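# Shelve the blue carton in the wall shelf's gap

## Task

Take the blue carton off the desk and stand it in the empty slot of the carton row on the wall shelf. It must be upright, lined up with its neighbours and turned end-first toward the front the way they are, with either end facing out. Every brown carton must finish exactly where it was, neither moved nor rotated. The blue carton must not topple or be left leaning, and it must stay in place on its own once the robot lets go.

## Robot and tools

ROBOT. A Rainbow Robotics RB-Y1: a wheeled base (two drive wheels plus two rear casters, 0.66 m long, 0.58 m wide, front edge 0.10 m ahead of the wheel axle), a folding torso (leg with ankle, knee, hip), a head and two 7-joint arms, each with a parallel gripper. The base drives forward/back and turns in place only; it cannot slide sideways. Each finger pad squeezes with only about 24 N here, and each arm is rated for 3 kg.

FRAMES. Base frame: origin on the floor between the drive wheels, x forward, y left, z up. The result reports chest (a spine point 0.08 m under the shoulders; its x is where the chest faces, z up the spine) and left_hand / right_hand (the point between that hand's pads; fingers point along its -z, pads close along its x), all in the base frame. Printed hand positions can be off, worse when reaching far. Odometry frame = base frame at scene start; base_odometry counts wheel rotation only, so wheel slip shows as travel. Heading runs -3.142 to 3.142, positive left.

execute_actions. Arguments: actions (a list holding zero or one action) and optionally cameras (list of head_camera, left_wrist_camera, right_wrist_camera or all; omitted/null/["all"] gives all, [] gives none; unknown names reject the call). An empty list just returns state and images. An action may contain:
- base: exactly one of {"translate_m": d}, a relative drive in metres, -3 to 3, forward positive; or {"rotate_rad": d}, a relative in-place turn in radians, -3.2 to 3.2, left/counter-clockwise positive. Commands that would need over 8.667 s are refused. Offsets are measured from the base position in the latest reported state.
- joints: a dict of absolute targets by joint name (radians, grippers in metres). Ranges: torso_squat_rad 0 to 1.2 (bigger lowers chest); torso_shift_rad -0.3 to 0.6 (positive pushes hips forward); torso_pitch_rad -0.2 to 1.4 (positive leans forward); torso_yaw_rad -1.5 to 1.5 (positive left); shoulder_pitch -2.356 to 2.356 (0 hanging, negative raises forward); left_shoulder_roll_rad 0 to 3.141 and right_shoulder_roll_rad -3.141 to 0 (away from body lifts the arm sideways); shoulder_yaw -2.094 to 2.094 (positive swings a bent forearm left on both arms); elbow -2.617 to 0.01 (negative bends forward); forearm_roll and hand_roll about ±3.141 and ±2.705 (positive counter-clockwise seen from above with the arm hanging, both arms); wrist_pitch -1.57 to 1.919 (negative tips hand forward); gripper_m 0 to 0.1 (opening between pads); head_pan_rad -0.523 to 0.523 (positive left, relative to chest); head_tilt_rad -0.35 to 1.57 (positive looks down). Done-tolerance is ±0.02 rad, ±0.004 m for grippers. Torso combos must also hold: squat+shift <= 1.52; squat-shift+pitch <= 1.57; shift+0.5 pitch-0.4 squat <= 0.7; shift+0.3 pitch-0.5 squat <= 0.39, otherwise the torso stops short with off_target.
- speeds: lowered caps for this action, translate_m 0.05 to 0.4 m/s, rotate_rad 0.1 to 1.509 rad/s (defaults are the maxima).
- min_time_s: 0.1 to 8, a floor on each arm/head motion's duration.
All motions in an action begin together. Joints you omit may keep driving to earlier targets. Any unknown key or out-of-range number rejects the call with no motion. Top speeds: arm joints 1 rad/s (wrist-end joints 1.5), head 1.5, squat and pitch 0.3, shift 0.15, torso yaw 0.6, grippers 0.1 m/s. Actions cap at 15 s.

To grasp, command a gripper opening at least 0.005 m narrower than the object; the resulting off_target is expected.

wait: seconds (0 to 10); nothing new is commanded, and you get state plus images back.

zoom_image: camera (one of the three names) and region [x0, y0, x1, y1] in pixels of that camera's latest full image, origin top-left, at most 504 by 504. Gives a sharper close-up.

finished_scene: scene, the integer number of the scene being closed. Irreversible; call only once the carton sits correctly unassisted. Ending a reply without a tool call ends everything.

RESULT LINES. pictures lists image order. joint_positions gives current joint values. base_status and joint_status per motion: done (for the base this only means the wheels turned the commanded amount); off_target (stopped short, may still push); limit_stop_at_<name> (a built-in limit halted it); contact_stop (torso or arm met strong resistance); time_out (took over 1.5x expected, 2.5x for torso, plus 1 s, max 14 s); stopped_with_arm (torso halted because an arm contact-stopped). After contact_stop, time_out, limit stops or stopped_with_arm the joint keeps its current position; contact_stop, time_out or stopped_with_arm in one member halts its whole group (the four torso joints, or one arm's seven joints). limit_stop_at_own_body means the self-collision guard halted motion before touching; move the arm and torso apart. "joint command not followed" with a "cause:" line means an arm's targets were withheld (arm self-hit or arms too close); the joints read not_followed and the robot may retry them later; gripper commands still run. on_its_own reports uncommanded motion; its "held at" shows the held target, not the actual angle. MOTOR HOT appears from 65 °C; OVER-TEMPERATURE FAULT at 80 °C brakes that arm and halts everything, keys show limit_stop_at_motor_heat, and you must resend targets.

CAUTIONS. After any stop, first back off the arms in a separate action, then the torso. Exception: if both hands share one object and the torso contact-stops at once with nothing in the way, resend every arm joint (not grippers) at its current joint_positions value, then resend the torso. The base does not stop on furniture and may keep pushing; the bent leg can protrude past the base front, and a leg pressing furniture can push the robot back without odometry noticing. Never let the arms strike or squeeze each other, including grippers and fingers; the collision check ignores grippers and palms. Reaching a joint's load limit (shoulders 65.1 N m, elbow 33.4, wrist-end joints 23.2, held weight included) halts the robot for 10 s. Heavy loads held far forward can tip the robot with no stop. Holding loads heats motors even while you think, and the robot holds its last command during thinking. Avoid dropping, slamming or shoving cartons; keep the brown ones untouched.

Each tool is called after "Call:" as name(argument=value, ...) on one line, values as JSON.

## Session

Call:
execute_actions(actions=[])

Scene clock: 0.00 s.
base_odometry: x=+0.000 y=+0.000 heading=+0.000 (m, m, rad; odometry frame)
base_status: not commanded
joint_positions: torso_squat_rad=+0.350 torso_shift_rad=+0.001 torso_pitch_rad=+0.000 torso_yaw_rad=+0.001 left_shoulder_pitch_rad=+0.033 left_shoulder_roll_rad=+0.037 left_shoulder_yaw_rad=+0.017 left_elbow_rad=-0.272 left_forearm_roll_rad=+0.011 left_wrist_pitch_rad=-0.044 left_hand_roll_rad=-0.021 left_gripper_m=+0.101 right_shoulder_pitch_rad=-0.047 right_shoulder_roll_rad=-0.024 right_shoulder_yaw_rad=-0.038 right_elbow_rad=-0.221 right_forearm_roll_rad=+0.013 right_wrist_pitch_rad=+0.015 right_hand_roll_rad=+0.023 right_gripper_m=+0.100 head_pan_rad=+0.000 head_tilt_rad=+0.400
joint_status: not commanded
chest: x=-0.2275 y=-0.0009 z=+1.2476 quat_wxyz=(+1.000, +0.001, +0.000, +0.000) (m; base frame)
left_hand: x=-0.1098 y=+0.2516 z=+0.5744 quat_wxyz=(+0.990, +0.022, -0.142, +0.006) (m; base frame)
right_hand: x=-0.0900 y=-0.2405 z=+0.5747 quat_wxyz=(+0.992, -0.015, -0.125, +0.008) (m; base frame)
pictures: head_camera, left_wrist_camera, right_wrist_camera
Images, in order (width x height): head_camera 896x504, left_wrist_camera 644x364, right_wrist_camera 644x364.

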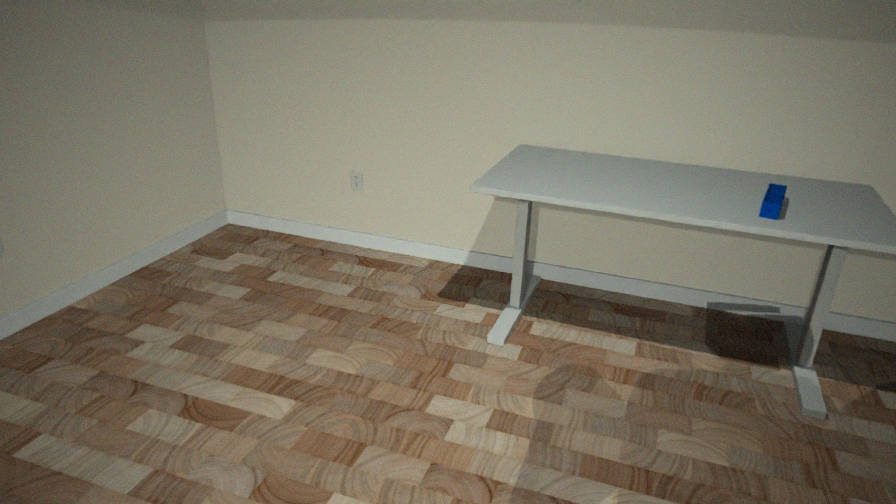

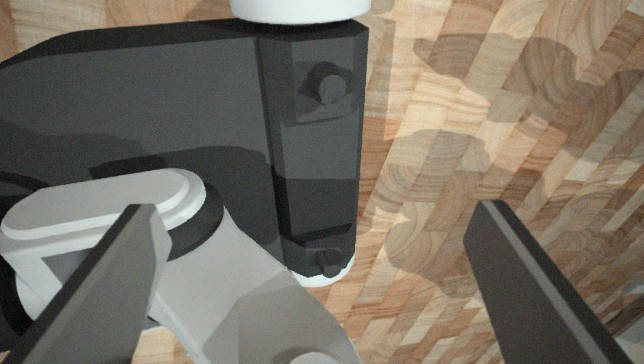

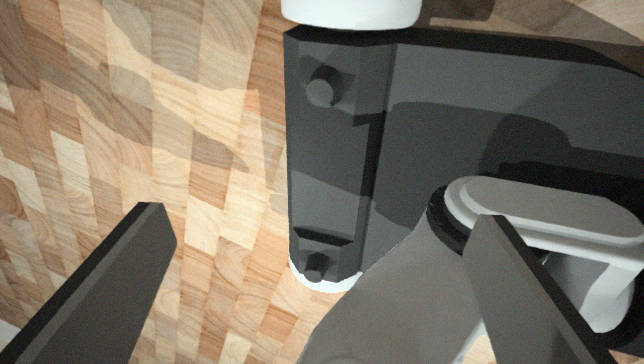

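Call:
zoom_image(camera="head_camera", region=[680, 150, 896, 270])

Region (680, 150, 896, 270) of head_camera's 896x504 image, scaled by 2.333, with more detail than that image has.

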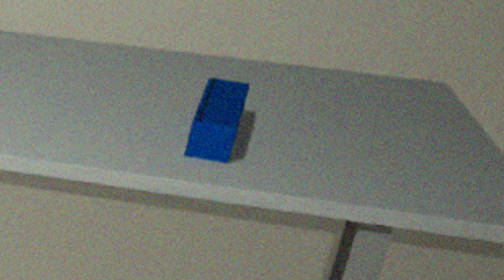

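Call:
execute_actions(actions=[{"base": {"rotate_rad": -0.689}, "joints": {"left_shoulder_pitch_rad": -0.418, "left_shoulder_roll_rad": 0.028, "left_shoulder_yaw_rad": 0.139, "left_elbow_rad": -1.487, "left_wrist_pitch_rad": 1.682, "left_hand_roll_rad": 1.571, "left_forearm_roll_rad": 0.0, "right_shoulder_pitch_rad": 0.2, "right_elbow_rad": -0.1}}], cameras=[])

Call:
execute_actions(actions=[{"base": {"translate_m": 1.39}, "joints": {"torso_shift_rad": 0.3}}], cameras=[])

Call:
execute_actions(actions=[{"base": {"rotate_rad": 0.229}, "joints": {"head_tilt_rad": 0.6}}], cameras=["head_camera"])

Scene clock: 4.53 s.
base_odometry: x=+0.000 y=+0.000 heading=-0.688 (m, m, rad; odometry frame)
base_status: done
joint_positions: torso_squat_rad=+0.350 torso_shift_rad=+0.001 torso_pitch_rad=+0.000 torso_yaw_rad=+0.000 left_shoulder_pitch_rad=-0.418 left_shoulder_roll_rad=+0.028 left_shoulder_yaw_rad=+0.139 left_elbow_rad=-1.487 left_forearm_roll_rad=+0.000 left_wrist_pitch_rad=+1.682 left_hand_roll_rad=+1.571 left_gripper_m=+0.101 right_shoulder_pitch_rad=+0.200 right_shoulder_roll_rad=-0.024 right_shoulder_yaw_rad=-0.038 right_elbow_rad=-0.100 right_forearm_roll_rad=+0.013 right_wrist_pitch_rad=+0.015 right_hand_roll_rad=+0.023 right_gripper_m=+0.100 head_pan_rad=+0.000 head_tilt_rad=+0.400
joint_status: all done
chest: x=-0.2275 y=-0.0009 z=+1.2476 quat_wxyz=(+1.000, +0.001, +0.000, +0.000) (m; base frame)
left_hand: x=+0.2064 y=+0.2197 z=+0.9082 quat_wxyz=(+0.704, -0.070, -0.071, +0.704) (m; base frame)
right_hand: x=-0.3272 y=-0.2386 z=+0.5692 quat_wxyz=(+0.998, -0.015, +0.052, -0.033) (m; base frame)
pictures: none
No camera images: the call's "cameras" was empty. Leave "cameras" out to get every camera's image.

Scene clock: 9.43 s.
base_odometry: x=+1.073 y=-0.883 heading=-0.689 (m, m, rad; odometry frame)
base_status: done
joint_positions: torso_squat_rad=+0.350 torso_shift_rad=+0.300 torso_pitch_rad=+0.001 torso_yaw_rad=+0.000 left_shoulder_pitch_rad=-0.418 left_shoulder_roll_rad=+0.028 left_shoulder_yaw_rad=+0.139 left_elbow_rad=-1.487 left_forearm_roll_rad=+0.000 left_wrist_pitch_rad=+1.682 left_hand_roll_rad=+1.571 left_gripper_m=+0.101 right_shoulder_pitch_rad=+0.200 right_shoulder_roll_rad=-0.024 right_shoulder_yaw_rad=-0.038 right_elbow_rad=-0.100 right_forearm_roll_rad=+0.013 right_wrist_pitch_rad=+0.015 right_hand_roll_rad=+0.023 right_gripper_m=+0.100 head_pan_rad=+0.000 head_tilt_rad=+0.400
joint_status: all done
chest: x=-0.0335 y=-0.0009 z=+1.2182 quat_wxyz=(+1.000, +0.001, +0.000, +0.000) (m; base frame)
left_hand: x=+0.4004 y=+0.2198 z=+0.8787 quat_wxyz=(+0.704, -0.070, -0.071, +0.704) (m; base frame)
right_hand: x=-0.1331 y=-0.2386 z=+0.5398 quat_wxyz=(+0.998, -0.015, +0.052, -0.033) (m; base frame)
pictures: none
No camera images: the call's "cameras" was empty. Leave "cameras" out to get every camera's image.

Scene clock: 11.10 s.
base_odometry: x=+1.073 y=-0.884 heading=-0.460 (m, m, rad; odometry frame)
base_status: done
joint_positions: torso_squat_rad=+0.350 torso_shift_rad=+0.300 torso_pitch_rad=+0.001 torso_yaw_rad=+0.000 left_shoulder_pitch_rad=-0.418 left_shoulder_roll_rad=+0.028 left_shoulder_yaw_rad=+0.139 left_elbow_rad=-1.487 left_forearm_roll_rad=+0.000 left_wrist_pitch_rad=+1.682 left_hand_roll_rad=+1.571 left_gripper_m=+0.101 right_shoulder_pitch_rad=+0.200 right_shoulder_roll_rad=-0.024 right_shoulder_yaw_rad=-0.038 right_elbow_rad=-0.100 right_forearm_roll_rad=+0.013 right_wrist_pitch_rad=+0.015 right_hand_roll_rad=+0.023 right_gripper_m=+0.100 head_pan_rad=+0.000 head_tilt_rad=+0.600
joint_status: all done
chest: x=-0.0335 y=-0.0009 z=+1.2182 quat_wxyz=(+1.000, +0.001, +0.000, +0.000) (m; base frame)
left_hand: x=+0.4004 y=+0.2198 z=+0.8787 quat_wxyz=(+0.704, -0.070, -0.071, +0.704) (m; base frame)
right_hand: x=-0.1332 y=-0.2386 z=+0.5398 quat_wxyz=(+0.998, -0.015, +0.052, -0.033) (m; base frame)
pictures: head_camera
Images, in order (width x height): head_camera 896x504.

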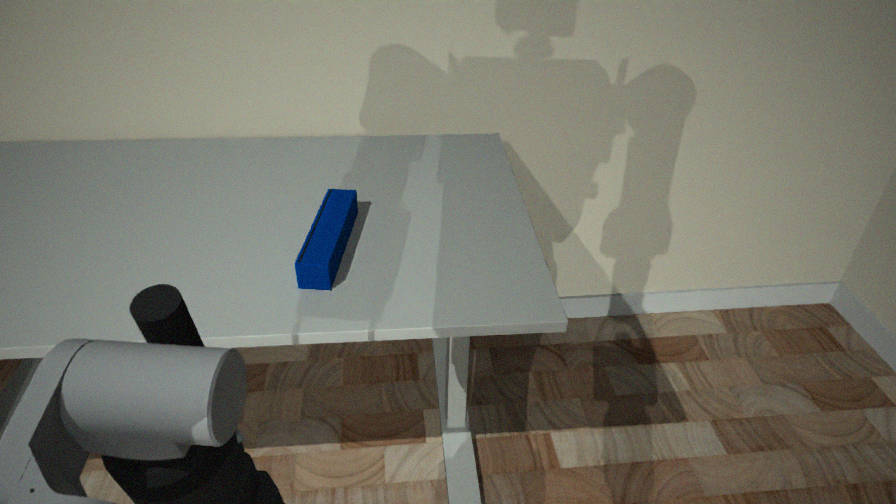

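Call:
execute_actions(actions=[{"base": {"translate_m": 0.72}, "joints": {"head_tilt_rad": 1.0, "head_pan_rad": 0.2}}], cameras=["head_camera", "left_wrist_camera"])

Scene clock: 15.63 s.
base_odometry: x=+1.718 y=-1.203 heading=-0.460 (m, m, rad; odometry frame)
base_status: done
joint_positions: torso_squat_rad=+0.350 torso_shift_rad=+0.300 torso_pitch_rad=+0.000 torso_yaw_rad=+0.000 left_shoulder_pitch_rad=-0.418 left_shoulder_roll_rad=+0.028 left_shoulder_yaw_rad=+0.139 left_elbow_rad=-1.487 left_forearm_roll_rad=+0.000 left_wrist_pitch_rad=+1.682 left_hand_roll_rad=+1.571 left_gripper_m=+0.101 right_shoulder_pitch_rad=+0.200 right_shoulder_roll_rad=-0.024 right_shoulder_yaw_rad=-0.038 right_elbow_rad=-0.100 right_forearm_roll_rad=+0.013 right_wrist_pitch_rad=+0.015 right_hand_roll_rad=+0.023 right_gripper_m=+0.100 head_pan_rad=+0.200 head_tilt_rad=+1.000
joint_status: all done
chest: x=-0.0335 y=-0.0009 z=+1.2182 quat_wxyz=(+1.000, +0.001, +0.000, +0.000) (m; base frame)
left_hand: x=+0.4004 y=+0.2198 z=+0.8787 quat_wxyz=(+0.704, -0.070, -0.071, +0.704) (m; base frame)
right_hand: x=-0.1331 y=-0.2386 z=+0.5398 quat_wxyz=(+0.998, -0.015, +0.052, -0.033) (m; base frame)
pictures: head_camera, left_wrist_camera
Images, in order (width x height): head_camera 896x504, left_wrist_camera 644x364.

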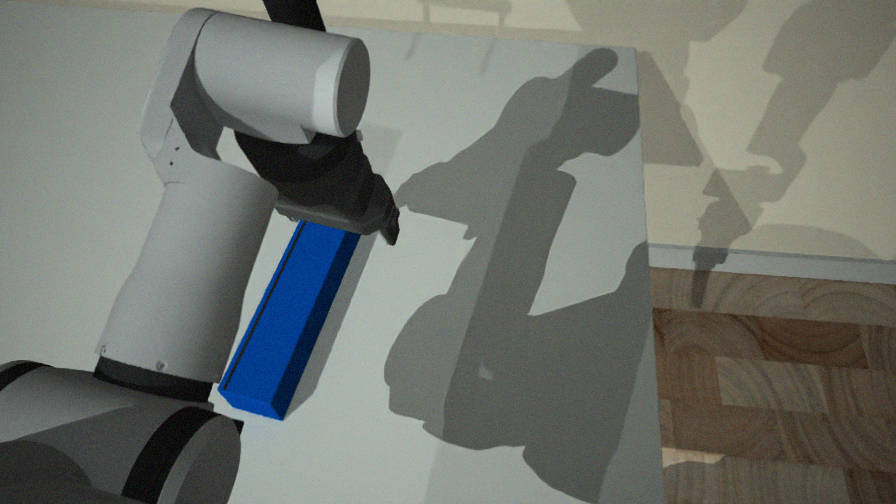

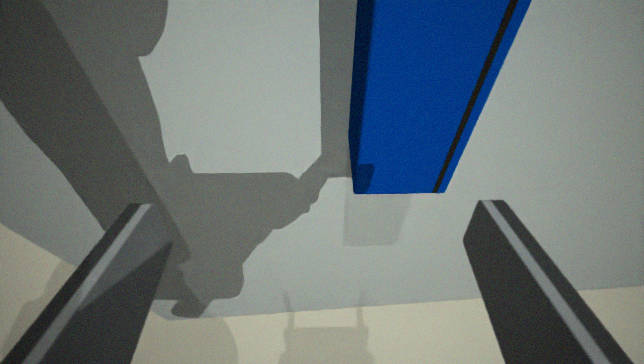

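Call:
execute_actions(actions=[{"base": {"translate_m": 0.02}, "speeds": {"translate_m": 0.1}, "joints": {"torso_yaw_rad": 0.13, "left_shoulder_pitch_rad": -0.396, "left_shoulder_roll_rad": 0.025, "left_shoulder_yaw_rad": 0.132, "left_elbow_rad": -1.391, "left_wrist_pitch_rad": 1.516, "left_hand_roll_rad": 1.47}}], cameras=["head_camera", "left_wrist_camera"])

Scene clock: 17.73 s.
base_odometry: x=+1.736 y=-1.212 heading=-0.460 (m, m, rad; odometry frame)
base_status: done
joint_positions: torso_squat_rad=+0.350 torso_shift_rad=+0.300 torso_pitch_rad=+0.001 torso_yaw_rad=+0.130 left_shoulder_pitch_rad=-0.396 left_shoulder_roll_rad=+0.025 left_shoulder_yaw_rad=+0.132 left_elbow_rad=-1.391 left_forearm_roll_rad=+0.000 left_wrist_pitch_rad=+1.516 left_hand_roll_rad=+1.470 left_gripper_m=+0.101 right_shoulder_pitch_rad=+0.200 right_shoulder_roll_rad=-0.024 right_shoulder_yaw_rad=-0.038 right_elbow_rad=-0.100 right_forearm_roll_rad=+0.013 right_wrist_pitch_rad=+0.015 right_hand_roll_rad=+0.023 right_gripper_m=+0.100 head_pan_rad=+0.200 head_tilt_rad=+1.000
joint_status: all done
chest: x=-0.0334 y=-0.0009 z=+1.2182 quat_wxyz=(+0.998, +0.001, +0.000, +0.065) (m; base frame)
left_hand: x=+0.3781 y=+0.2752 z=+0.8486 quat_wxyz=(+0.691, -0.077, -0.098, +0.712) (m; base frame)
right_hand: x=-0.1014 y=-0.2494 z=+0.5398 quat_wxyz=(+0.998, -0.018, +0.051, +0.032) (m; base frame)
pictures: head_camera, left_wrist_camera
Images, in order (width x height): head_camera 896x504, left_wrist_camera 644x364.

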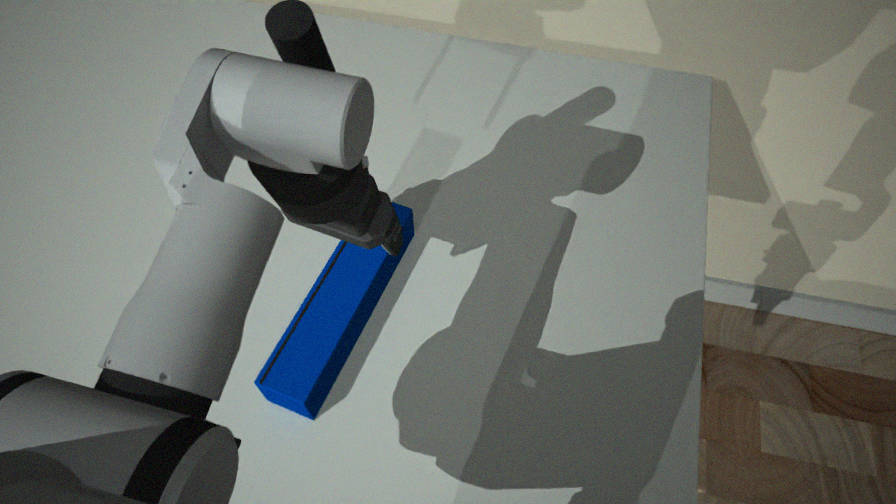

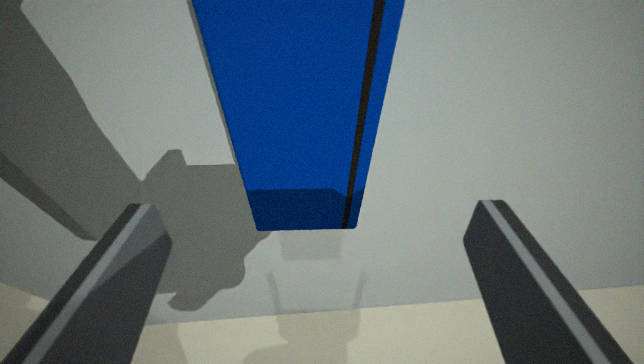

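Call:
execute_actions(actions=[{"joints": {"torso_yaw_rad": 0.116, "left_shoulder_pitch_rad": -0.341, "left_shoulder_roll_rad": 0.019, "left_shoulder_yaw_rad": 0.115, "left_elbow_rad": -1.276, "left_wrist_pitch_rad": 1.347, "left_hand_roll_rad": 1.484}}], cameras=["head_camera", "left_wrist_camera"])

Scene clock: 19.73 s.
base_odometry: x=+1.736 y=-1.212 heading=-0.460 (m, m, rad; odometry frame)
base_status: not commanded
joint_positions: torso_squat_rad=+0.350 torso_shift_rad=+0.300 torso_pitch_rad=+0.001 torso_yaw_rad=+0.116 left_shoulder_pitch_rad=-0.341 left_shoulder_roll_rad=+0.019 left_shoulder_yaw_rad=+0.115 left_elbow_rad=-1.276 left_forearm_roll_rad=+0.000 left_wrist_pitch_rad=+1.347 left_hand_roll_rad=+1.484 left_gripper_m=+0.101 right_shoulder_pitch_rad=+0.200 right_shoulder_roll_rad=-0.024 right_shoulder_yaw_rad=-0.038 right_elbow_rad=-0.100 right_forearm_roll_rad=+0.013 right_wrist_pitch_rad=+0.015 right_hand_roll_rad=+0.023 right_gripper_m=+0.100 head_pan_rad=+0.200 head_tilt_rad=+1.000
joint_status: all done
chest: x=-0.0334 y=-0.0009 z=+1.2182 quat_wxyz=(+0.998, +0.001, +0.000, +0.058) (m; base frame)
left_hand: x=+0.3688 y=+0.2685 z=+0.7991 quat_wxyz=(+0.691, -0.078, -0.097, +0.712) (m; base frame)
right_hand: x=-0.1050 y=-0.2484 z=+0.5398 quat_wxyz=(+0.998, -0.018, +0.051, +0.025) (m; base frame)
pictures: head_camera, left_wrist_camera
Images, in order (width x height): head_camera 896x504, left_wrist_camera 644x364.

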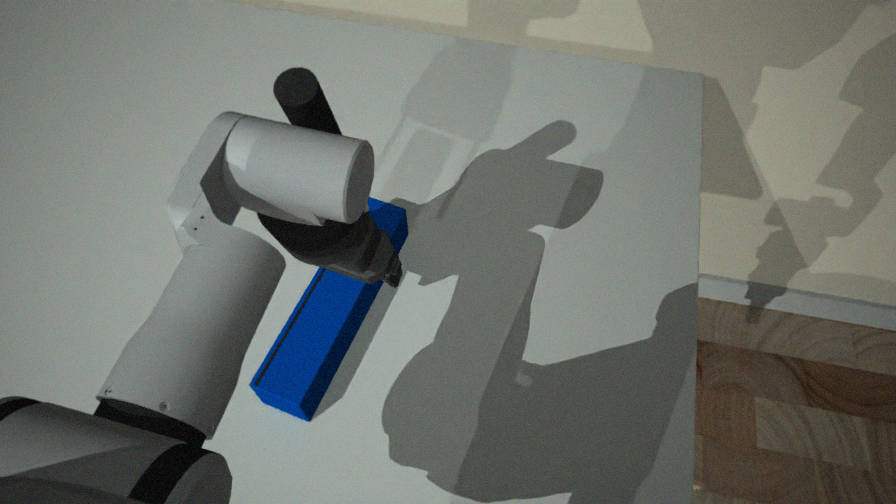

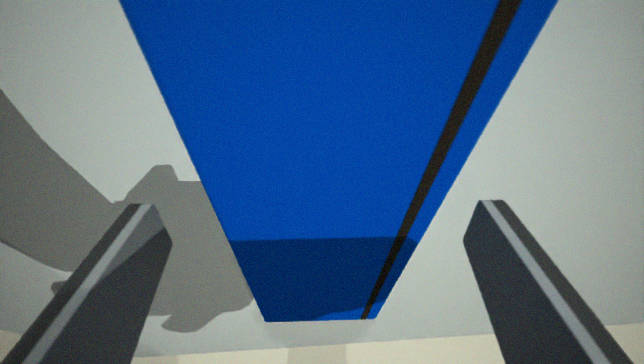

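Call:
execute_actions(actions=[{"joints": {"left_shoulder_pitch_rad": -0.355, "left_shoulder_roll_rad": 0.02, "left_shoulder_yaw_rad": 0.119, "left_elbow_rad": -1.17, "left_wrist_pitch_rad": 1.2545}, "min_time_s": 0.6}], cameras=["left_wrist_camera"])

Call:
execute_actions(actions=[{"joints": {"left_gripper_m": 0.04}}], cameras=["head_camera", "left_wrist_camera"])

Scene clock: 21.37 s.
base_odometry: x=+1.736 y=-1.212 heading=-0.460 (m, m, rad; odometry frame)
base_status: not commanded
joint_positions: torso_squat_rad=+0.350 torso_shift_rad=+0.300 torso_pitch_rad=+0.001 torso_yaw_rad=+0.116 left_shoulder_pitch_rad=-0.355 left_shoulder_roll_rad=+0.020 left_shoulder_yaw_rad=+0.119 left_elbow_rad=-1.170 left_forearm_roll_rad=+0.000 left_wrist_pitch_rad=+1.255 left_hand_roll_rad=+1.484 left_gripper_m=+0.101 right_shoulder_pitch_rad=+0.200 right_shoulder_roll_rad=-0.024 right_shoulder_yaw_rad=-0.038 right_elbow_rad=-0.100 right_forearm_roll_rad=+0.013 right_wrist_pitch_rad=+0.015 right_hand_roll_rad=+0.023 right_gripper_m=+0.100 head_pan_rad=+0.200 head_tilt_rad=+1.000
joint_status: all done
chest: x=-0.0334 y=-0.0009 z=+1.2182 quat_wxyz=(+0.998, +0.001, +0.000, +0.058) (m; base frame)
left_hand: x=+0.3687 y=+0.2678 z=+0.7769 quat_wxyz=(+0.691, -0.078, -0.097, +0.712) (m; base frame)
right_hand: x=-0.1050 y=-0.2484 z=+0.5398 quat_wxyz=(+0.998, -0.018, +0.051, +0.025) (m; base frame)
pictures: left_wrist_camera
Images, in order (width x height): left_wrist_camera 644x364.

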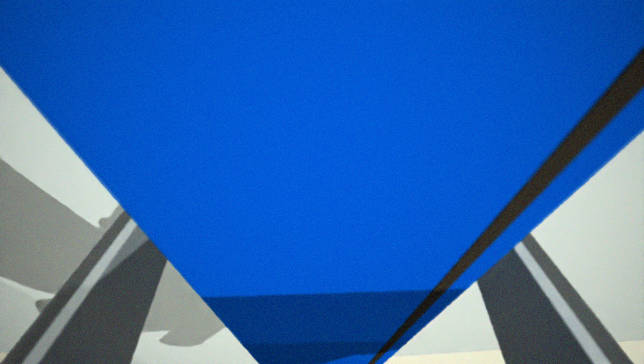

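Scene clock: 22.47 s.
base_odometry: x=+1.736 y=-1.212 heading=-0.460 (m, m, rad; odometry frame)
base_status: not commanded
joint_positions: torso_squat_rad=+0.350 torso_shift_rad=+0.300 torso_pitch_rad=+0.001 torso_yaw_rad=+0.116 left_shoulder_pitch_rad=-0.355 left_shoulder_roll_rad=+0.020 left_shoulder_yaw_rad=+0.119 left_elbow_rad=-1.170 left_forearm_roll_rad=+0.000 left_wrist_pitch_rad=+1.255 left_hand_roll_rad=+1.484 left_gripper_m=+0.061 right_shoulder_pitch_rad=+0.200 right_shoulder_roll_rad=-0.024 right_shoulder_yaw_rad=-0.038 right_elbow_rad=-0.100 right_forearm_roll_rad=+0.013 right_wrist_pitch_rad=+0.015 right_hand_roll_rad=+0.023 right_gripper_m=+0.100 head_pan_rad=+0.200 head_tilt_rad=+1.000
joint_status: left_gripper_m off_target (ended at +0.061, target +0.040)
chest: x=-0.0334 y=-0.0009 z=+1.2182 quat_wxyz=(+0.998, +0.001, +0.000, +0.058) (m; base frame)
left_hand: x=+0.3687 y=+0.2678 z=+0.7769 quat_wxyz=(+0.691, -0.078, -0.097, +0.712) (m; base frame)
right_hand: x=-0.1050 y=-0.2484 z=+0.5398 quat_wxyz=(+0.998, -0.018, +0.051, +0.025) (m; base frame)
pictures: head_camera, left_wrist_camera
Images, in order (width x height): head_camera 896x504, left_wrist_camera 644x364.

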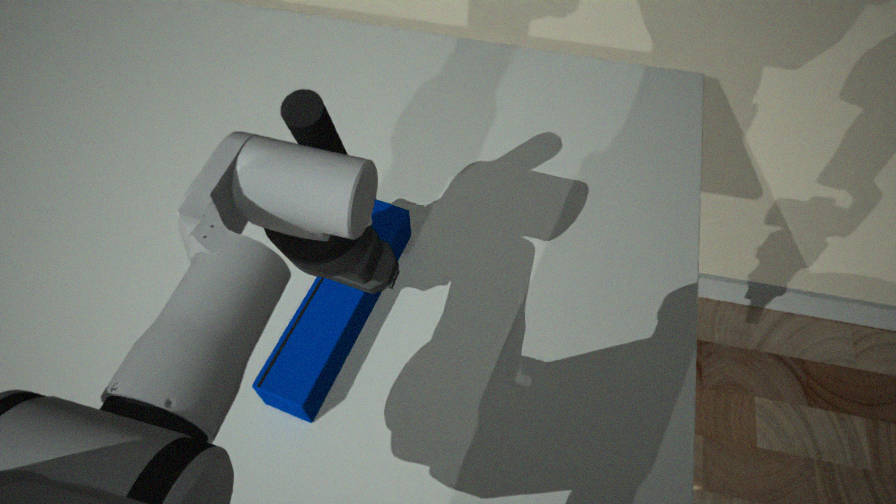

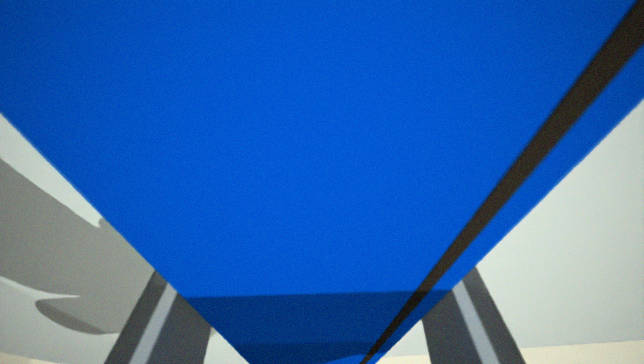

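Call:
execute_actions(actions=[{"joints": {"left_shoulder_pitch_rad": -0.378, "left_shoulder_roll_rad": 0.023, "left_shoulder_yaw_rad": 0.127, "left_elbow_rad": -1.614, "left_wrist_pitch_rad": 1.721}, "min_time_s": 1.5}], cameras=["head_camera", "left_wrist_camera"])

Scene clock: 24.53 s.
base_odometry: x=+1.736 y=-1.212 heading=-0.460 (m, m, rad; odometry frame)
base_status: not commanded
joint_positions: torso_squat_rad=+0.350 torso_shift_rad=+0.300 torso_pitch_rad=+0.001 torso_yaw_rad=+0.116 left_shoulder_pitch_rad=-0.378 left_shoulder_roll_rad=+0.023 left_shoulder_yaw_rad=+0.127 left_elbow_rad=-1.614 left_forearm_roll_rad=+0.000 left_wrist_pitch_rad=+1.721 left_hand_roll_rad=+1.484 left_gripper_m=+0.061 right_shoulder_pitch_rad=+0.200 right_shoulder_roll_rad=-0.024 right_shoulder_yaw_rad=-0.038 right_elbow_rad=-0.100 right_forearm_roll_rad=+0.013 right_wrist_pitch_rad=+0.015 right_hand_roll_rad=+0.023 right_gripper_m=+0.100 head_pan_rad=+0.200 head_tilt_rad=+1.000
joint_status: all done
chest: x=-0.0334 y=-0.0009 z=+1.2182 quat_wxyz=(+0.998, +0.001, +0.000, +0.058) (m; base frame)
left_hand: x=+0.3685 y=+0.2678 z=+0.8983 quat_wxyz=(+0.691, -0.078, -0.097, +0.712) (m; base frame)
right_hand: x=-0.1050 y=-0.2484 z=+0.5398 quat_wxyz=(+0.998, -0.018, +0.051, +0.025) (m; base frame)
pictures: head_camera, left_wrist_camera
Images, in order (width x height): head_camera 896x504, left_wrist_camera 644x364.

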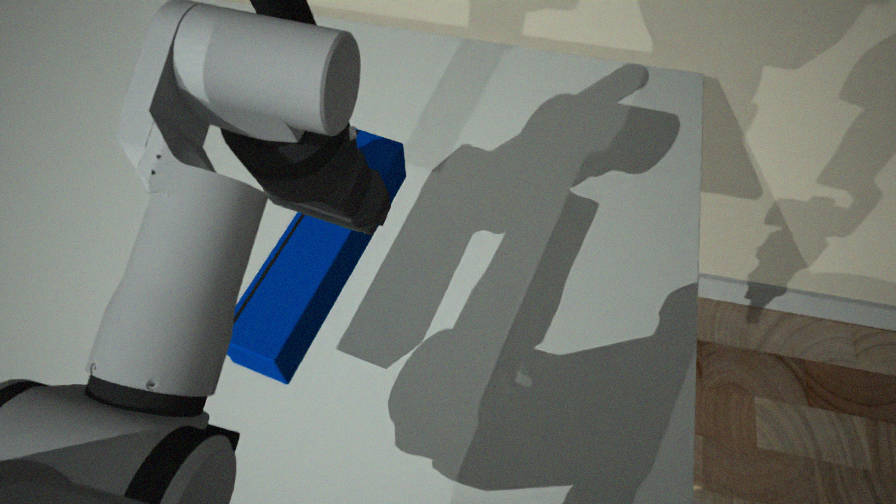

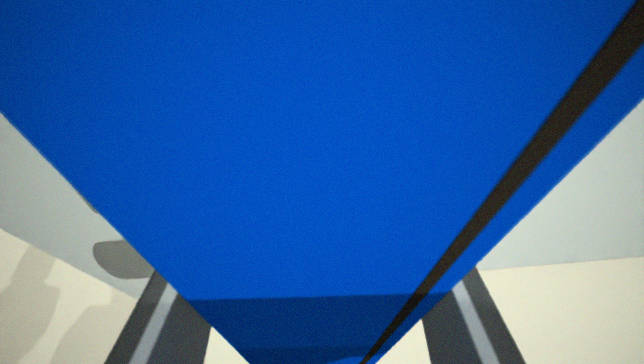

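Call:
execute_actions(actions=[{"base": {"translate_m": -0.65}, "speeds": {"translate_m": 0.35}, "joints": {"torso_yaw_rad": 0.0, "head_pan_rad": 0.0, "head_tilt_rad": 0.3}}], cameras=[])

Call:
execute_actions(actions=[{"base": {"rotate_rad": 3.1}, "speeds": {"rotate_rad": 1.0}, "joints": {"torso_shift_rad": 0.15, "torso_squat_rad": 0.15}}], cameras=["head_camera", "left_wrist_camera"])

Scene clock: 28.33 s.
base_odometry: x=+1.154 y=-0.924 heading=-0.459 (m, m, rad; odometry frame)
base_status: done
joint_positions: torso_squat_rad=+0.350 torso_shift_rad=+0.300 torso_pitch_rad=+0.000 torso_yaw_rad=+0.000 left_shoulder_pitch_rad=-0.378 left_shoulder_roll_rad=+0.023 left_shoulder_yaw_rad=+0.127 left_elbow_rad=-1.614 left_forearm_roll_rad=+0.000 left_wrist_pitch_rad=+1.721 left_hand_roll_rad=+1.484 left_gripper_m=+0.061 right_shoulder_pitch_rad=+0.200 right_shoulder_roll_rad=-0.024 right_shoulder_yaw_rad=-0.038 right_elbow_rad=-0.100 right_forearm_roll_rad=+0.013 right_wrist_pitch_rad=+0.015 right_hand_roll_rad=+0.023 right_gripper_m=+0.100 head_pan_rad=+0.000 head_tilt_rad=+0.300
joint_status: all done
chest: x=-0.0336 y=-0.0009 z=+1.2182 quat_wxyz=(+1.000, +0.001, +0.000, +0.000) (m; base frame)
left_hand: x=+0.3968 y=+0.2196 z=+0.8985 quat_wxyz=(+0.731, -0.084, -0.092, +0.670) (m; base frame)
right_hand: x=-0.1334 y=-0.2385 z=+0.5398 quat_wxyz=(+0.998, -0.015, +0.052, -0.033) (m; base frame)
pictures: none
No camera images: the call's "cameras" was empty. Leave "cameras" out to get every camera's image.

Scene clock: 33.77 s.
base_odometry: x=+1.154 y=-0.924 heading=+2.640 (m, m, rad; odometry frame)
base_status: done
joint_positions: torso_squat_rad=+0.150 torso_shift_rad=+0.150 torso_pitch_rad=+0.000 torso_yaw_rad=+0.000 left_shoulder_pitch_rad=-0.378 left_shoulder_roll_rad=+0.023 left_shoulder_yaw_rad=+0.127 left_elbow_rad=-1.614 left_forearm_roll_rad=+0.000 left_wrist_pitch_rad=+1.721 left_hand_roll_rad=+1.484 left_gripper_m=+0.061 right_shoulder_pitch_rad=+0.200 right_shoulder_roll_rad=-0.024 right_shoulder_yaw_rad=-0.038 right_elbow_rad=-0.100 right_forearm_roll_rad=+0.013 right_wrist_pitch_rad=+0.015 right_hand_roll_rad=+0.023 right_gripper_m=+0.100 head_pan_rad=+0.000 head_tilt_rad=+0.300
joint_status: all done
chest: x=-0.1246 y=-0.0009 z=+1.2743 quat_wxyz=(+1.000, +0.001, +0.000, +0.000) (m; base frame)
left_hand: x=+0.3058 y=+0.2195 z=+0.9546 quat_wxyz=(+0.731, -0.084, -0.092, +0.670) (m; base frame)
right_hand: x=-0.2243 y=-0.2386 z=+0.5959 quat_wxyz=(+0.998, -0.015, +0.052, -0.033) (m; base frame)
pictures: head_camera, left_wrist_camera
Images, in order (width x height): head_camera 896x504, left_wrist_camera 644x364.

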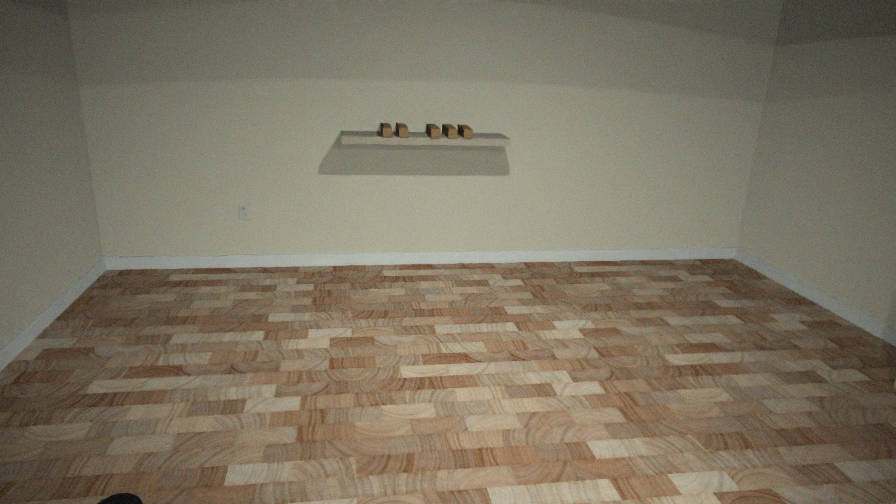

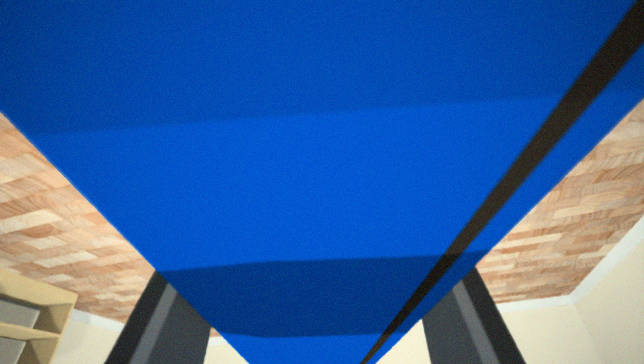

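Call:
zoom_image(camera="head_camera", region=[320, 105, 530, 185])

Region (320, 105, 530, 185) of head_camera's 896x504 image, scaled by 2.400, with more detail than that image has; it fills the top 192 rows of this view, and the rest is white.

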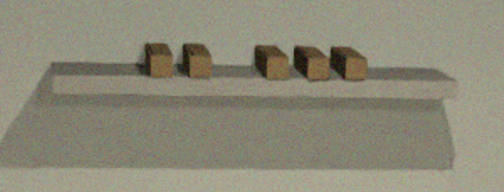

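Call:
execute_actions(actions=[{"base": {"rotate_rad": -0.028}}], cameras=[])

Call:
execute_actions(actions=[{"base": {"translate_m": 2.75}, "joints": {"torso_squat_rad": 0.0, "torso_shift_rad": 0.15}}], cameras=["head_camera"])

Scene clock: 35.63 s.
base_odometry: x=+1.154 y=-0.924 heading=+2.612 (m, m, rad; odometry frame)
base_status: done
joint_positions: torso_squat_rad=+0.150 torso_shift_rad=+0.150 torso_pitch_rad=+0.000 torso_yaw_rad=+0.000 left_shoulder_pitch_rad=-0.378 left_shoulder_roll_rad=+0.023 left_shoulder_yaw_rad=+0.127 left_elbow_rad=-1.614 left_forearm_roll_rad=+0.000 left_wrist_pitch_rad=+1.721 left_hand_roll_rad=+1.484 left_gripper_m=+0.061 right_shoulder_pitch_rad=+0.200 right_shoulder_roll_rad=-0.024 right_shoulder_yaw_rad=-0.038 right_elbow_rad=-0.100 right_forearm_roll_rad=+0.013 right_wrist_pitch_rad=+0.015 right_hand_roll_rad=+0.023 right_gripper_m=+0.100 head_pan_rad=+0.000 head_tilt_rad=+0.300
joint_status: not commanded
chest: x=-0.1246 y=-0.0009 z=+1.2743 quat_wxyz=(+1.000, +0.001, +0.000, +0.000) (m; base frame)
left_hand: x=+0.3058 y=+0.2195 z=+0.9546 quat_wxyz=(+0.731, -0.084, -0.092, +0.670) (m; base frame)
right_hand: x=-0.2243 y=-0.2386 z=+0.5959 quat_wxyz=(+0.998, -0.015, +0.052, -0.033) (m; base frame)
pictures: none
No camera images: the call's "cameras" was empty. Leave "cameras" out to get every camera's image.

Scene clock: 44.07 s.
base_odometry: x=-1.221 y=+0.464 heading=+2.613 (m, m, rad; odometry frame)
base_status: done
joint_positions: torso_squat_rad=+0.000 torso_shift_rad=+0.150 torso_pitch_rad=+0.000 torso_yaw_rad=+0.000 left_shoulder_pitch_rad=-0.378 left_shoulder_roll_rad=+0.023 left_shoulder_yaw_rad=+0.127 left_elbow_rad=-1.614 left_forearm_roll_rad=+0.000 left_wrist_pitch_rad=+1.721 left_hand_roll_rad=+1.484 left_gripper_m=+0.061 right_shoulder_pitch_rad=+0.200 right_shoulder_roll_rad=-0.024 right_shoulder_yaw_rad=-0.038 right_elbow_rad=-0.100 right_forearm_roll_rad=+0.013 right_wrist_pitch_rad=+0.015 right_hand_roll_rad=+0.023 right_gripper_m=+0.100 head_pan_rad=+0.000 head_tilt_rad=+0.300
joint_status: all done
chest: x=-0.1233 y=-0.0009 z=+1.2821 quat_wxyz=(+1.000, +0.001, +0.000, +0.000) (m; base frame)
left_hand: x=+0.3071 y=+0.2195 z=+0.9623 quat_wxyz=(+0.731, -0.084, -0.092, +0.670) (m; base frame)
right_hand: x=-0.2229 y=-0.2386 z=+0.6037 quat_wxyz=(+0.998, -0.015, +0.052, -0.033) (m; base frame)
pictures: head_camera
Images, in order (width x height): head_camera 896x504.

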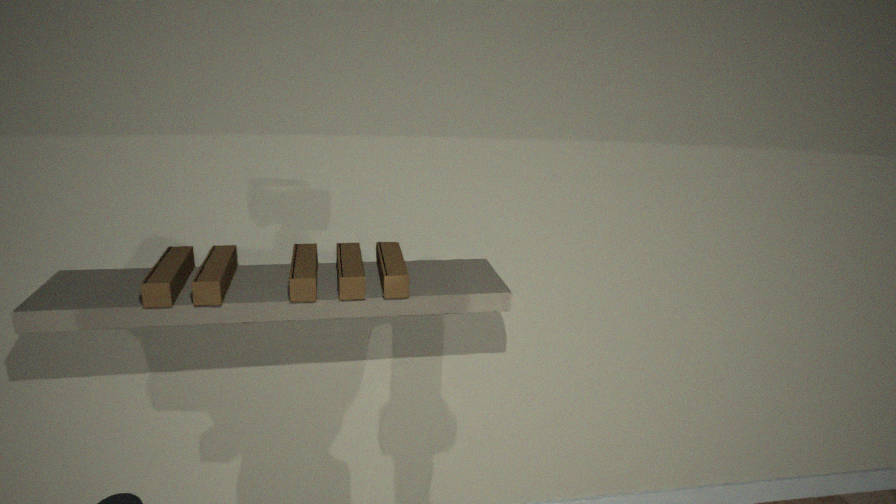

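Call:
zoom_image(camera="head_camera", region=[120, 220, 440, 340])

Region (120, 220, 440, 340) of head_camera's 896x504 image, scaled by 1.575, with more detail than that image has; it fills the top 189 rows of this view, and the rest is white.

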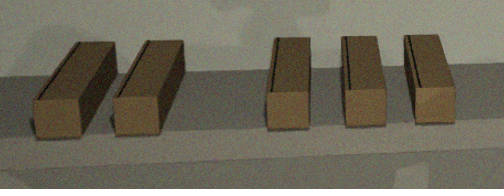

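Call:
execute_actions(actions=[{"base": {"rotate_rad": 0.2}, "joints": {"left_shoulder_pitch_rad": -0.7, "left_shoulder_roll_rad": 0.08, "left_shoulder_yaw_rad": 0.22, "left_elbow_rad": -1.4, "left_wrist_pitch_rad": 1.85, "left_hand_roll_rad": 1.6}, "min_time_s": 1.0}], cameras=[])

Call:
execute_actions(actions=[{"base": {"translate_m": 0.65}, "joints": {"left_shoulder_pitch_rad": -1.0, "left_shoulder_roll_rad": 0.155, "left_shoulder_yaw_rad": 0.292, "left_elbow_rad": -1.118, "left_wrist_pitch_rad": 1.84, "left_hand_roll_rad": 1.65}, "min_time_s": 2.0}], cameras=[])

Call:
execute_actions(actions=[{"base": {"rotate_rad": -0.05}, "joints": {"head_tilt_rad": 0.65, "head_pan_rad": 0.2}}], cameras=["head_camera", "left_wrist_camera"])

Scene clock: 48.03 s.
base_odometry: x=-1.221 y=+0.464 heading=+2.812 (m, m, rad; odometry frame)
base_status: done
joint_positions: torso_squat_rad=+0.000 torso_shift_rad=+0.150 torso_pitch_rad=+0.000 torso_yaw_rad=+0.000 left_shoulder_pitch_rad=-0.700 left_shoulder_roll_rad=+0.080 left_shoulder_yaw_rad=+0.220 left_elbow_rad=-1.400 left_forearm_roll_rad=+0.000 left_wrist_pitch_rad=+1.850 left_hand_roll_rad=+1.600 left_gripper_m=+0.061 right_shoulder_pitch_rad=+0.200 right_shoulder_roll_rad=-0.024 right_shoulder_yaw_rad=-0.038 right_elbow_rad=-0.100 right_forearm_roll_rad=+0.013 right_wrist_pitch_rad=+0.015 right_hand_roll_rad=+0.023 right_gripper_m=+0.100 head_pan_rad=+0.000 head_tilt_rad=+0.300
joint_status: all done
chest: x=-0.1233 y=-0.0009 z=+1.2821 quat_wxyz=(+1.000, +0.001, +0.000, +0.000) (m; base frame)
left_hand: x=+0.3623 y=+0.2202 z=+1.0355 quat_wxyz=(+0.693, -0.077, -0.078, +0.713) (m; base frame)
right_hand: x=-0.2230 y=-0.2386 z=+0.6037 quat_wxyz=(+0.998, -0.015, +0.052, -0.033) (m; base frame)
pictures: none
No camera images: the call's "cameras" was empty. Leave "cameras" out to get every camera's image.

Scene clock: 51.23 s.
base_odometry: x=-1.836 y=+0.674 heading=+2.813 (m, m, rad; odometry frame)
base_status: done
joint_positions: torso_squat_rad=+0.000 torso_shift_rad=+0.150 torso_pitch_rad=+0.000 torso_yaw_rad=+0.000 left_shoulder_pitch_rad=-1.000 left_shoulder_roll_rad=+0.155 left_shoulder_yaw_rad=+0.292 left_elbow_rad=-1.118 left_forearm_roll_rad=+0.000 left_wrist_pitch_rad=+1.840 left_hand_roll_rad=+1.650 left_gripper_m=+0.061 right_shoulder_pitch_rad=+0.200 right_shoulder_roll_rad=-0.024 right_shoulder_yaw_rad=-0.038 right_elbow_rad=-0.100 right_forearm_roll_rad=+0.013 right_wrist_pitch_rad=+0.015 right_hand_roll_rad=+0.023 right_gripper_m=+0.100 head_pan_rad=+0.000 head_tilt_rad=+0.300
joint_status: all done
chest: x=-0.1233 y=-0.0009 z=+1.2821 quat_wxyz=(+1.000, +0.001, +0.000, +0.000) (m; base frame)
left_hand: x=+0.4167 y=+0.2192 z=+1.1087 quat_wxyz=(+0.673, -0.091, -0.085, +0.729) (m; base frame)
right_hand: x=-0.2229 y=-0.2386 z=+0.6037 quat_wxyz=(+0.998, -0.015, +0.052, -0.033) (m; base frame)
pictures: none
No camera images: the call's "cameras" was empty. Leave "cameras" out to get every camera's image.

Scene clock: 52.47 s.
base_odometry: x=-1.836 y=+0.674 heading=+2.764 (m, m, rad; odometry frame)
base_status: done
joint_positions: torso_squat_rad=+0.000 torso_shift_rad=+0.150 torso_pitch_rad=+0.000 torso_yaw_rad=+0.000 left_shoulder_pitch_rad=-1.000 left_shoulder_roll_rad=+0.155 left_shoulder_yaw_rad=+0.292 left_elbow_rad=-1.118 left_forearm_roll_rad=+0.000 left_wrist_pitch_rad=+1.840 left_hand_roll_rad=+1.650 left_gripper_m=+0.061 right_shoulder_pitch_rad=+0.200 right_shoulder_roll_rad=-0.024 right_shoulder_yaw_rad=-0.038 right_elbow_rad=-0.100 right_forearm_roll_rad=+0.013 right_wrist_pitch_rad=+0.015 right_hand_roll_rad=+0.023 right_gripper_m=+0.100 head_pan_rad=+0.200 head_tilt_rad=+0.650
joint_status: all done
chest: x=-0.1233 y=-0.0009 z=+1.2821 quat_wxyz=(+1.000, +0.001, +0.000, +0.000) (m; base frame)
left_hand: x=+0.4167 y=+0.2192 z=+1.1087 quat_wxyz=(+0.673, -0.091, -0.085, +0.729) (m; base frame)
right_hand: x=-0.2229 y=-0.2386 z=+0.6037 quat_wxyz=(+0.998, -0.015, +0.052, -0.033) (m; base frame)
pictures: head_camera, left_wrist_camera
Images, in order (width x height): head_camera 896x504, left_wrist_camera 644x364.

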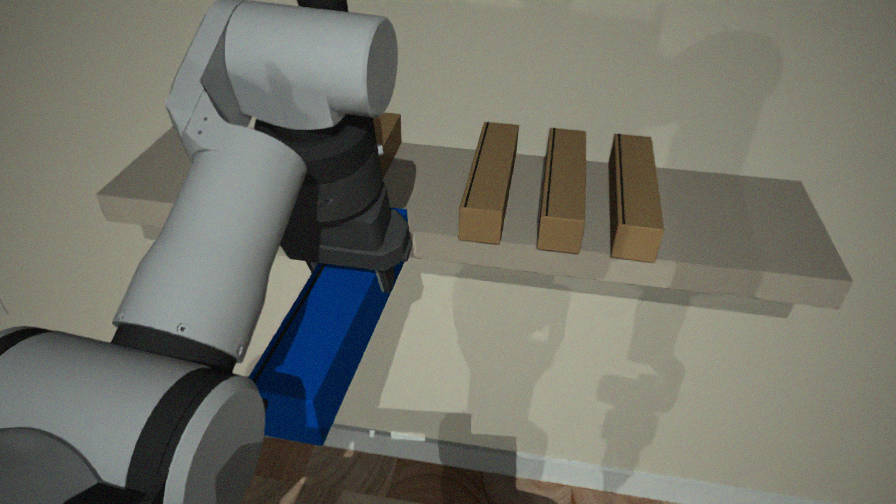

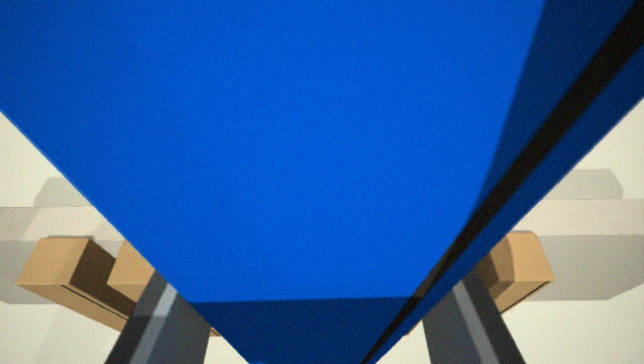

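Call:
zoom_image(camera="head_camera", region=[240, 90, 620, 470])

Region (240, 90, 620, 470) of head_camera's 896x504 image, scaled by 1.326, with more detail than that image has.

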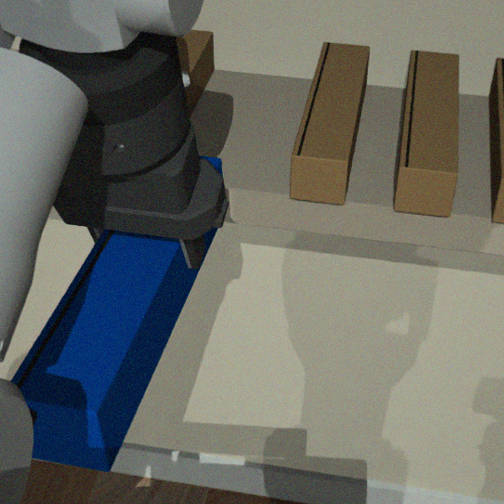

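Call:
execute_actions(actions=[{"base": {"translate_m": 0.36}, "speeds": {"translate_m": 0.25}, "joints": {"torso_yaw_rad": 0.037, "head_tilt_rad": 0.85, "head_pan_rad": 0.1}}], cameras=["head_camera", "left_wrist_camera"])

Scene clock: 56.33 s.
base_odometry: x=-2.171 y=+0.807 heading=+2.764 (m, m, rad; odometry frame)
base_status: done
joint_positions: torso_squat_rad=+0.000 torso_shift_rad=+0.150 torso_pitch_rad=+0.000 torso_yaw_rad=+0.037 left_shoulder_pitch_rad=-1.000 left_shoulder_roll_rad=+0.155 left_shoulder_yaw_rad=+0.292 left_elbow_rad=-1.118 left_forearm_roll_rad=+0.000 left_wrist_pitch_rad=+1.840 left_hand_roll_rad=+1.650 left_gripper_m=+0.061 right_shoulder_pitch_rad=+0.200 right_shoulder_roll_rad=-0.024 right_shoulder_yaw_rad=-0.038 right_elbow_rad=-0.100 right_forearm_roll_rad=+0.013 right_wrist_pitch_rad=+0.015 right_hand_roll_rad=+0.023 right_gripper_m=+0.100 head_pan_rad=+0.100 head_tilt_rad=+0.850
joint_status: all done
chest: x=-0.1233 y=-0.0009 z=+1.2821 quat_wxyz=(+1.000, +0.001, +0.000, +0.018) (m; base frame)
left_hand: x=+0.4082 y=+0.2391 z=+1.1088 quat_wxyz=(+0.660, -0.089, -0.087, +0.741) (m; base frame)
right_hand: x=-0.2141 y=-0.2421 z=+0.6037 quat_wxyz=(+0.998, -0.016, +0.052, -0.015) (m; base frame)
pictures: head_camera, left_wrist_camera
Images, in order (width x height): head_camera 896x504, left_wrist_camera 644x364.

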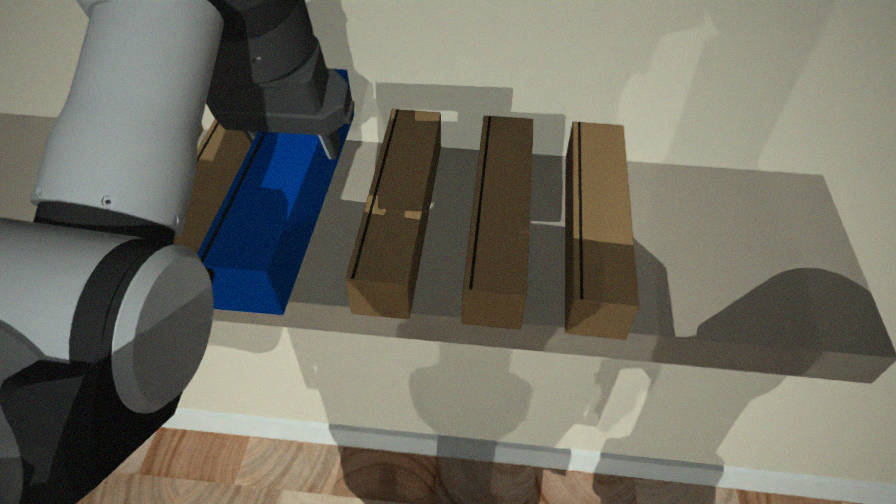

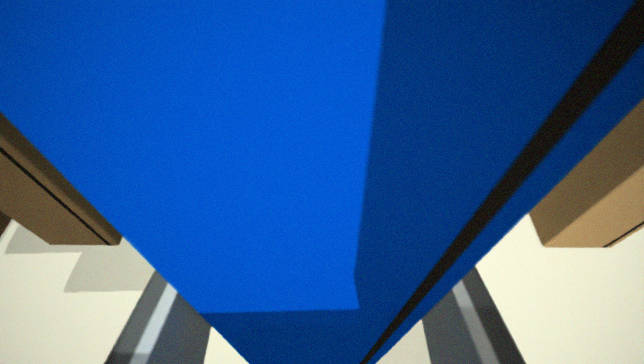

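Call:
zoom_image(camera="head_camera", region=[170, 50, 470, 350])

Region (170, 50, 470, 350) of head_camera's 896x504 image, scaled by 1.680, with more detail than that image has.

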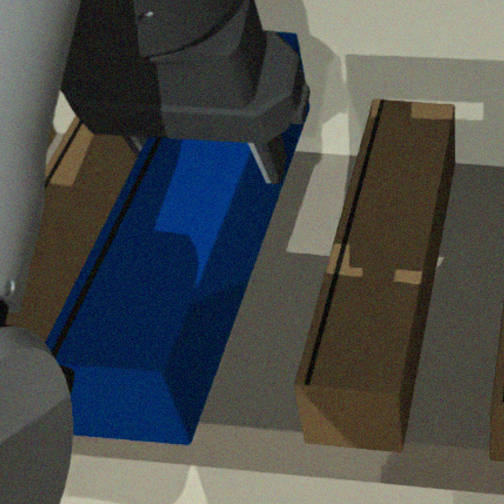

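Call:
execute_actions(actions=[{"base": {"translate_m": 0.085}, "speeds": {"translate_m": 0.1}, "joints": {"torso_yaw_rad": 0.075, "left_hand_roll_rad": 1.625}}], cameras=["head_camera", "left_wrist_camera"])

Scene clock: 59.50 s.
base_odometry: x=-2.250 y=+0.838 heading=+2.763 (m, m, rad; odometry frame)
base_status: done
joint_positions: torso_squat_rad=+0.000 torso_shift_rad=+0.150 torso_pitch_rad=+0.000 torso_yaw_rad=+0.075 left_shoulder_pitch_rad=-1.000 left_shoulder_roll_rad=+0.155 left_shoulder_yaw_rad=+0.292 left_elbow_rad=-1.118 left_forearm_roll_rad=+0.000 left_wrist_pitch_rad=+1.840 left_hand_roll_rad=+1.625 left_gripper_m=+0.061 right_shoulder_pitch_rad=+0.200 right_shoulder_roll_rad=-0.024 right_shoulder_yaw_rad=-0.038 right_elbow_rad=-0.100 right_forearm_roll_rad=+0.013 right_wrist_pitch_rad=+0.015 right_hand_roll_rad=+0.023 right_gripper_m=+0.100 head_pan_rad=+0.100 head_tilt_rad=+0.850
joint_status: all done
chest: x=-0.1232 y=-0.0009 z=+1.2821 quat_wxyz=(+0.999, +0.001, +0.000, +0.037) (m; base frame)
left_hand: x=+0.3988 y=+0.2592 z=+1.1088 quat_wxyz=(+0.655, -0.087, -0.089, +0.745) (m; base frame)
right_hand: x=-0.2048 y=-0.2453 z=+0.6037 quat_wxyz=(+0.999, -0.017, +0.052, +0.004) (m; base frame)
pictures: head_camera, left_wrist_camera
Images, in order (width x height): head_camera 896x504, left_wrist_camera 644x364.

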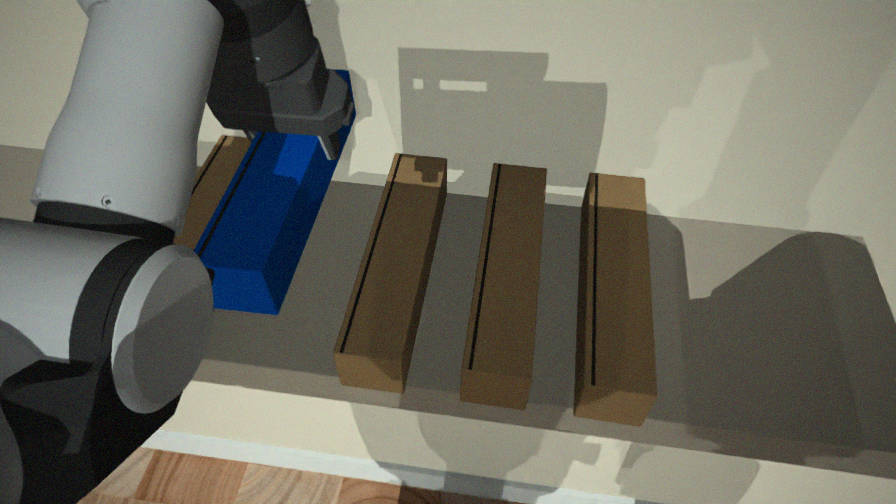

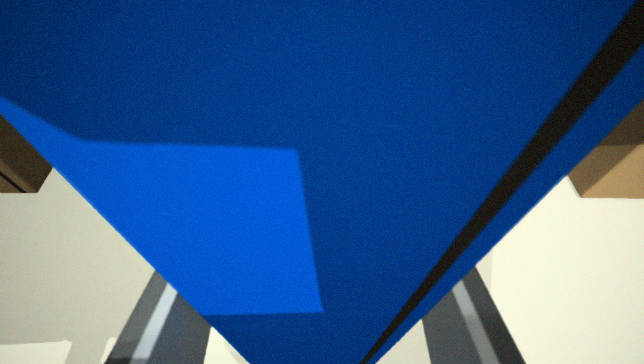

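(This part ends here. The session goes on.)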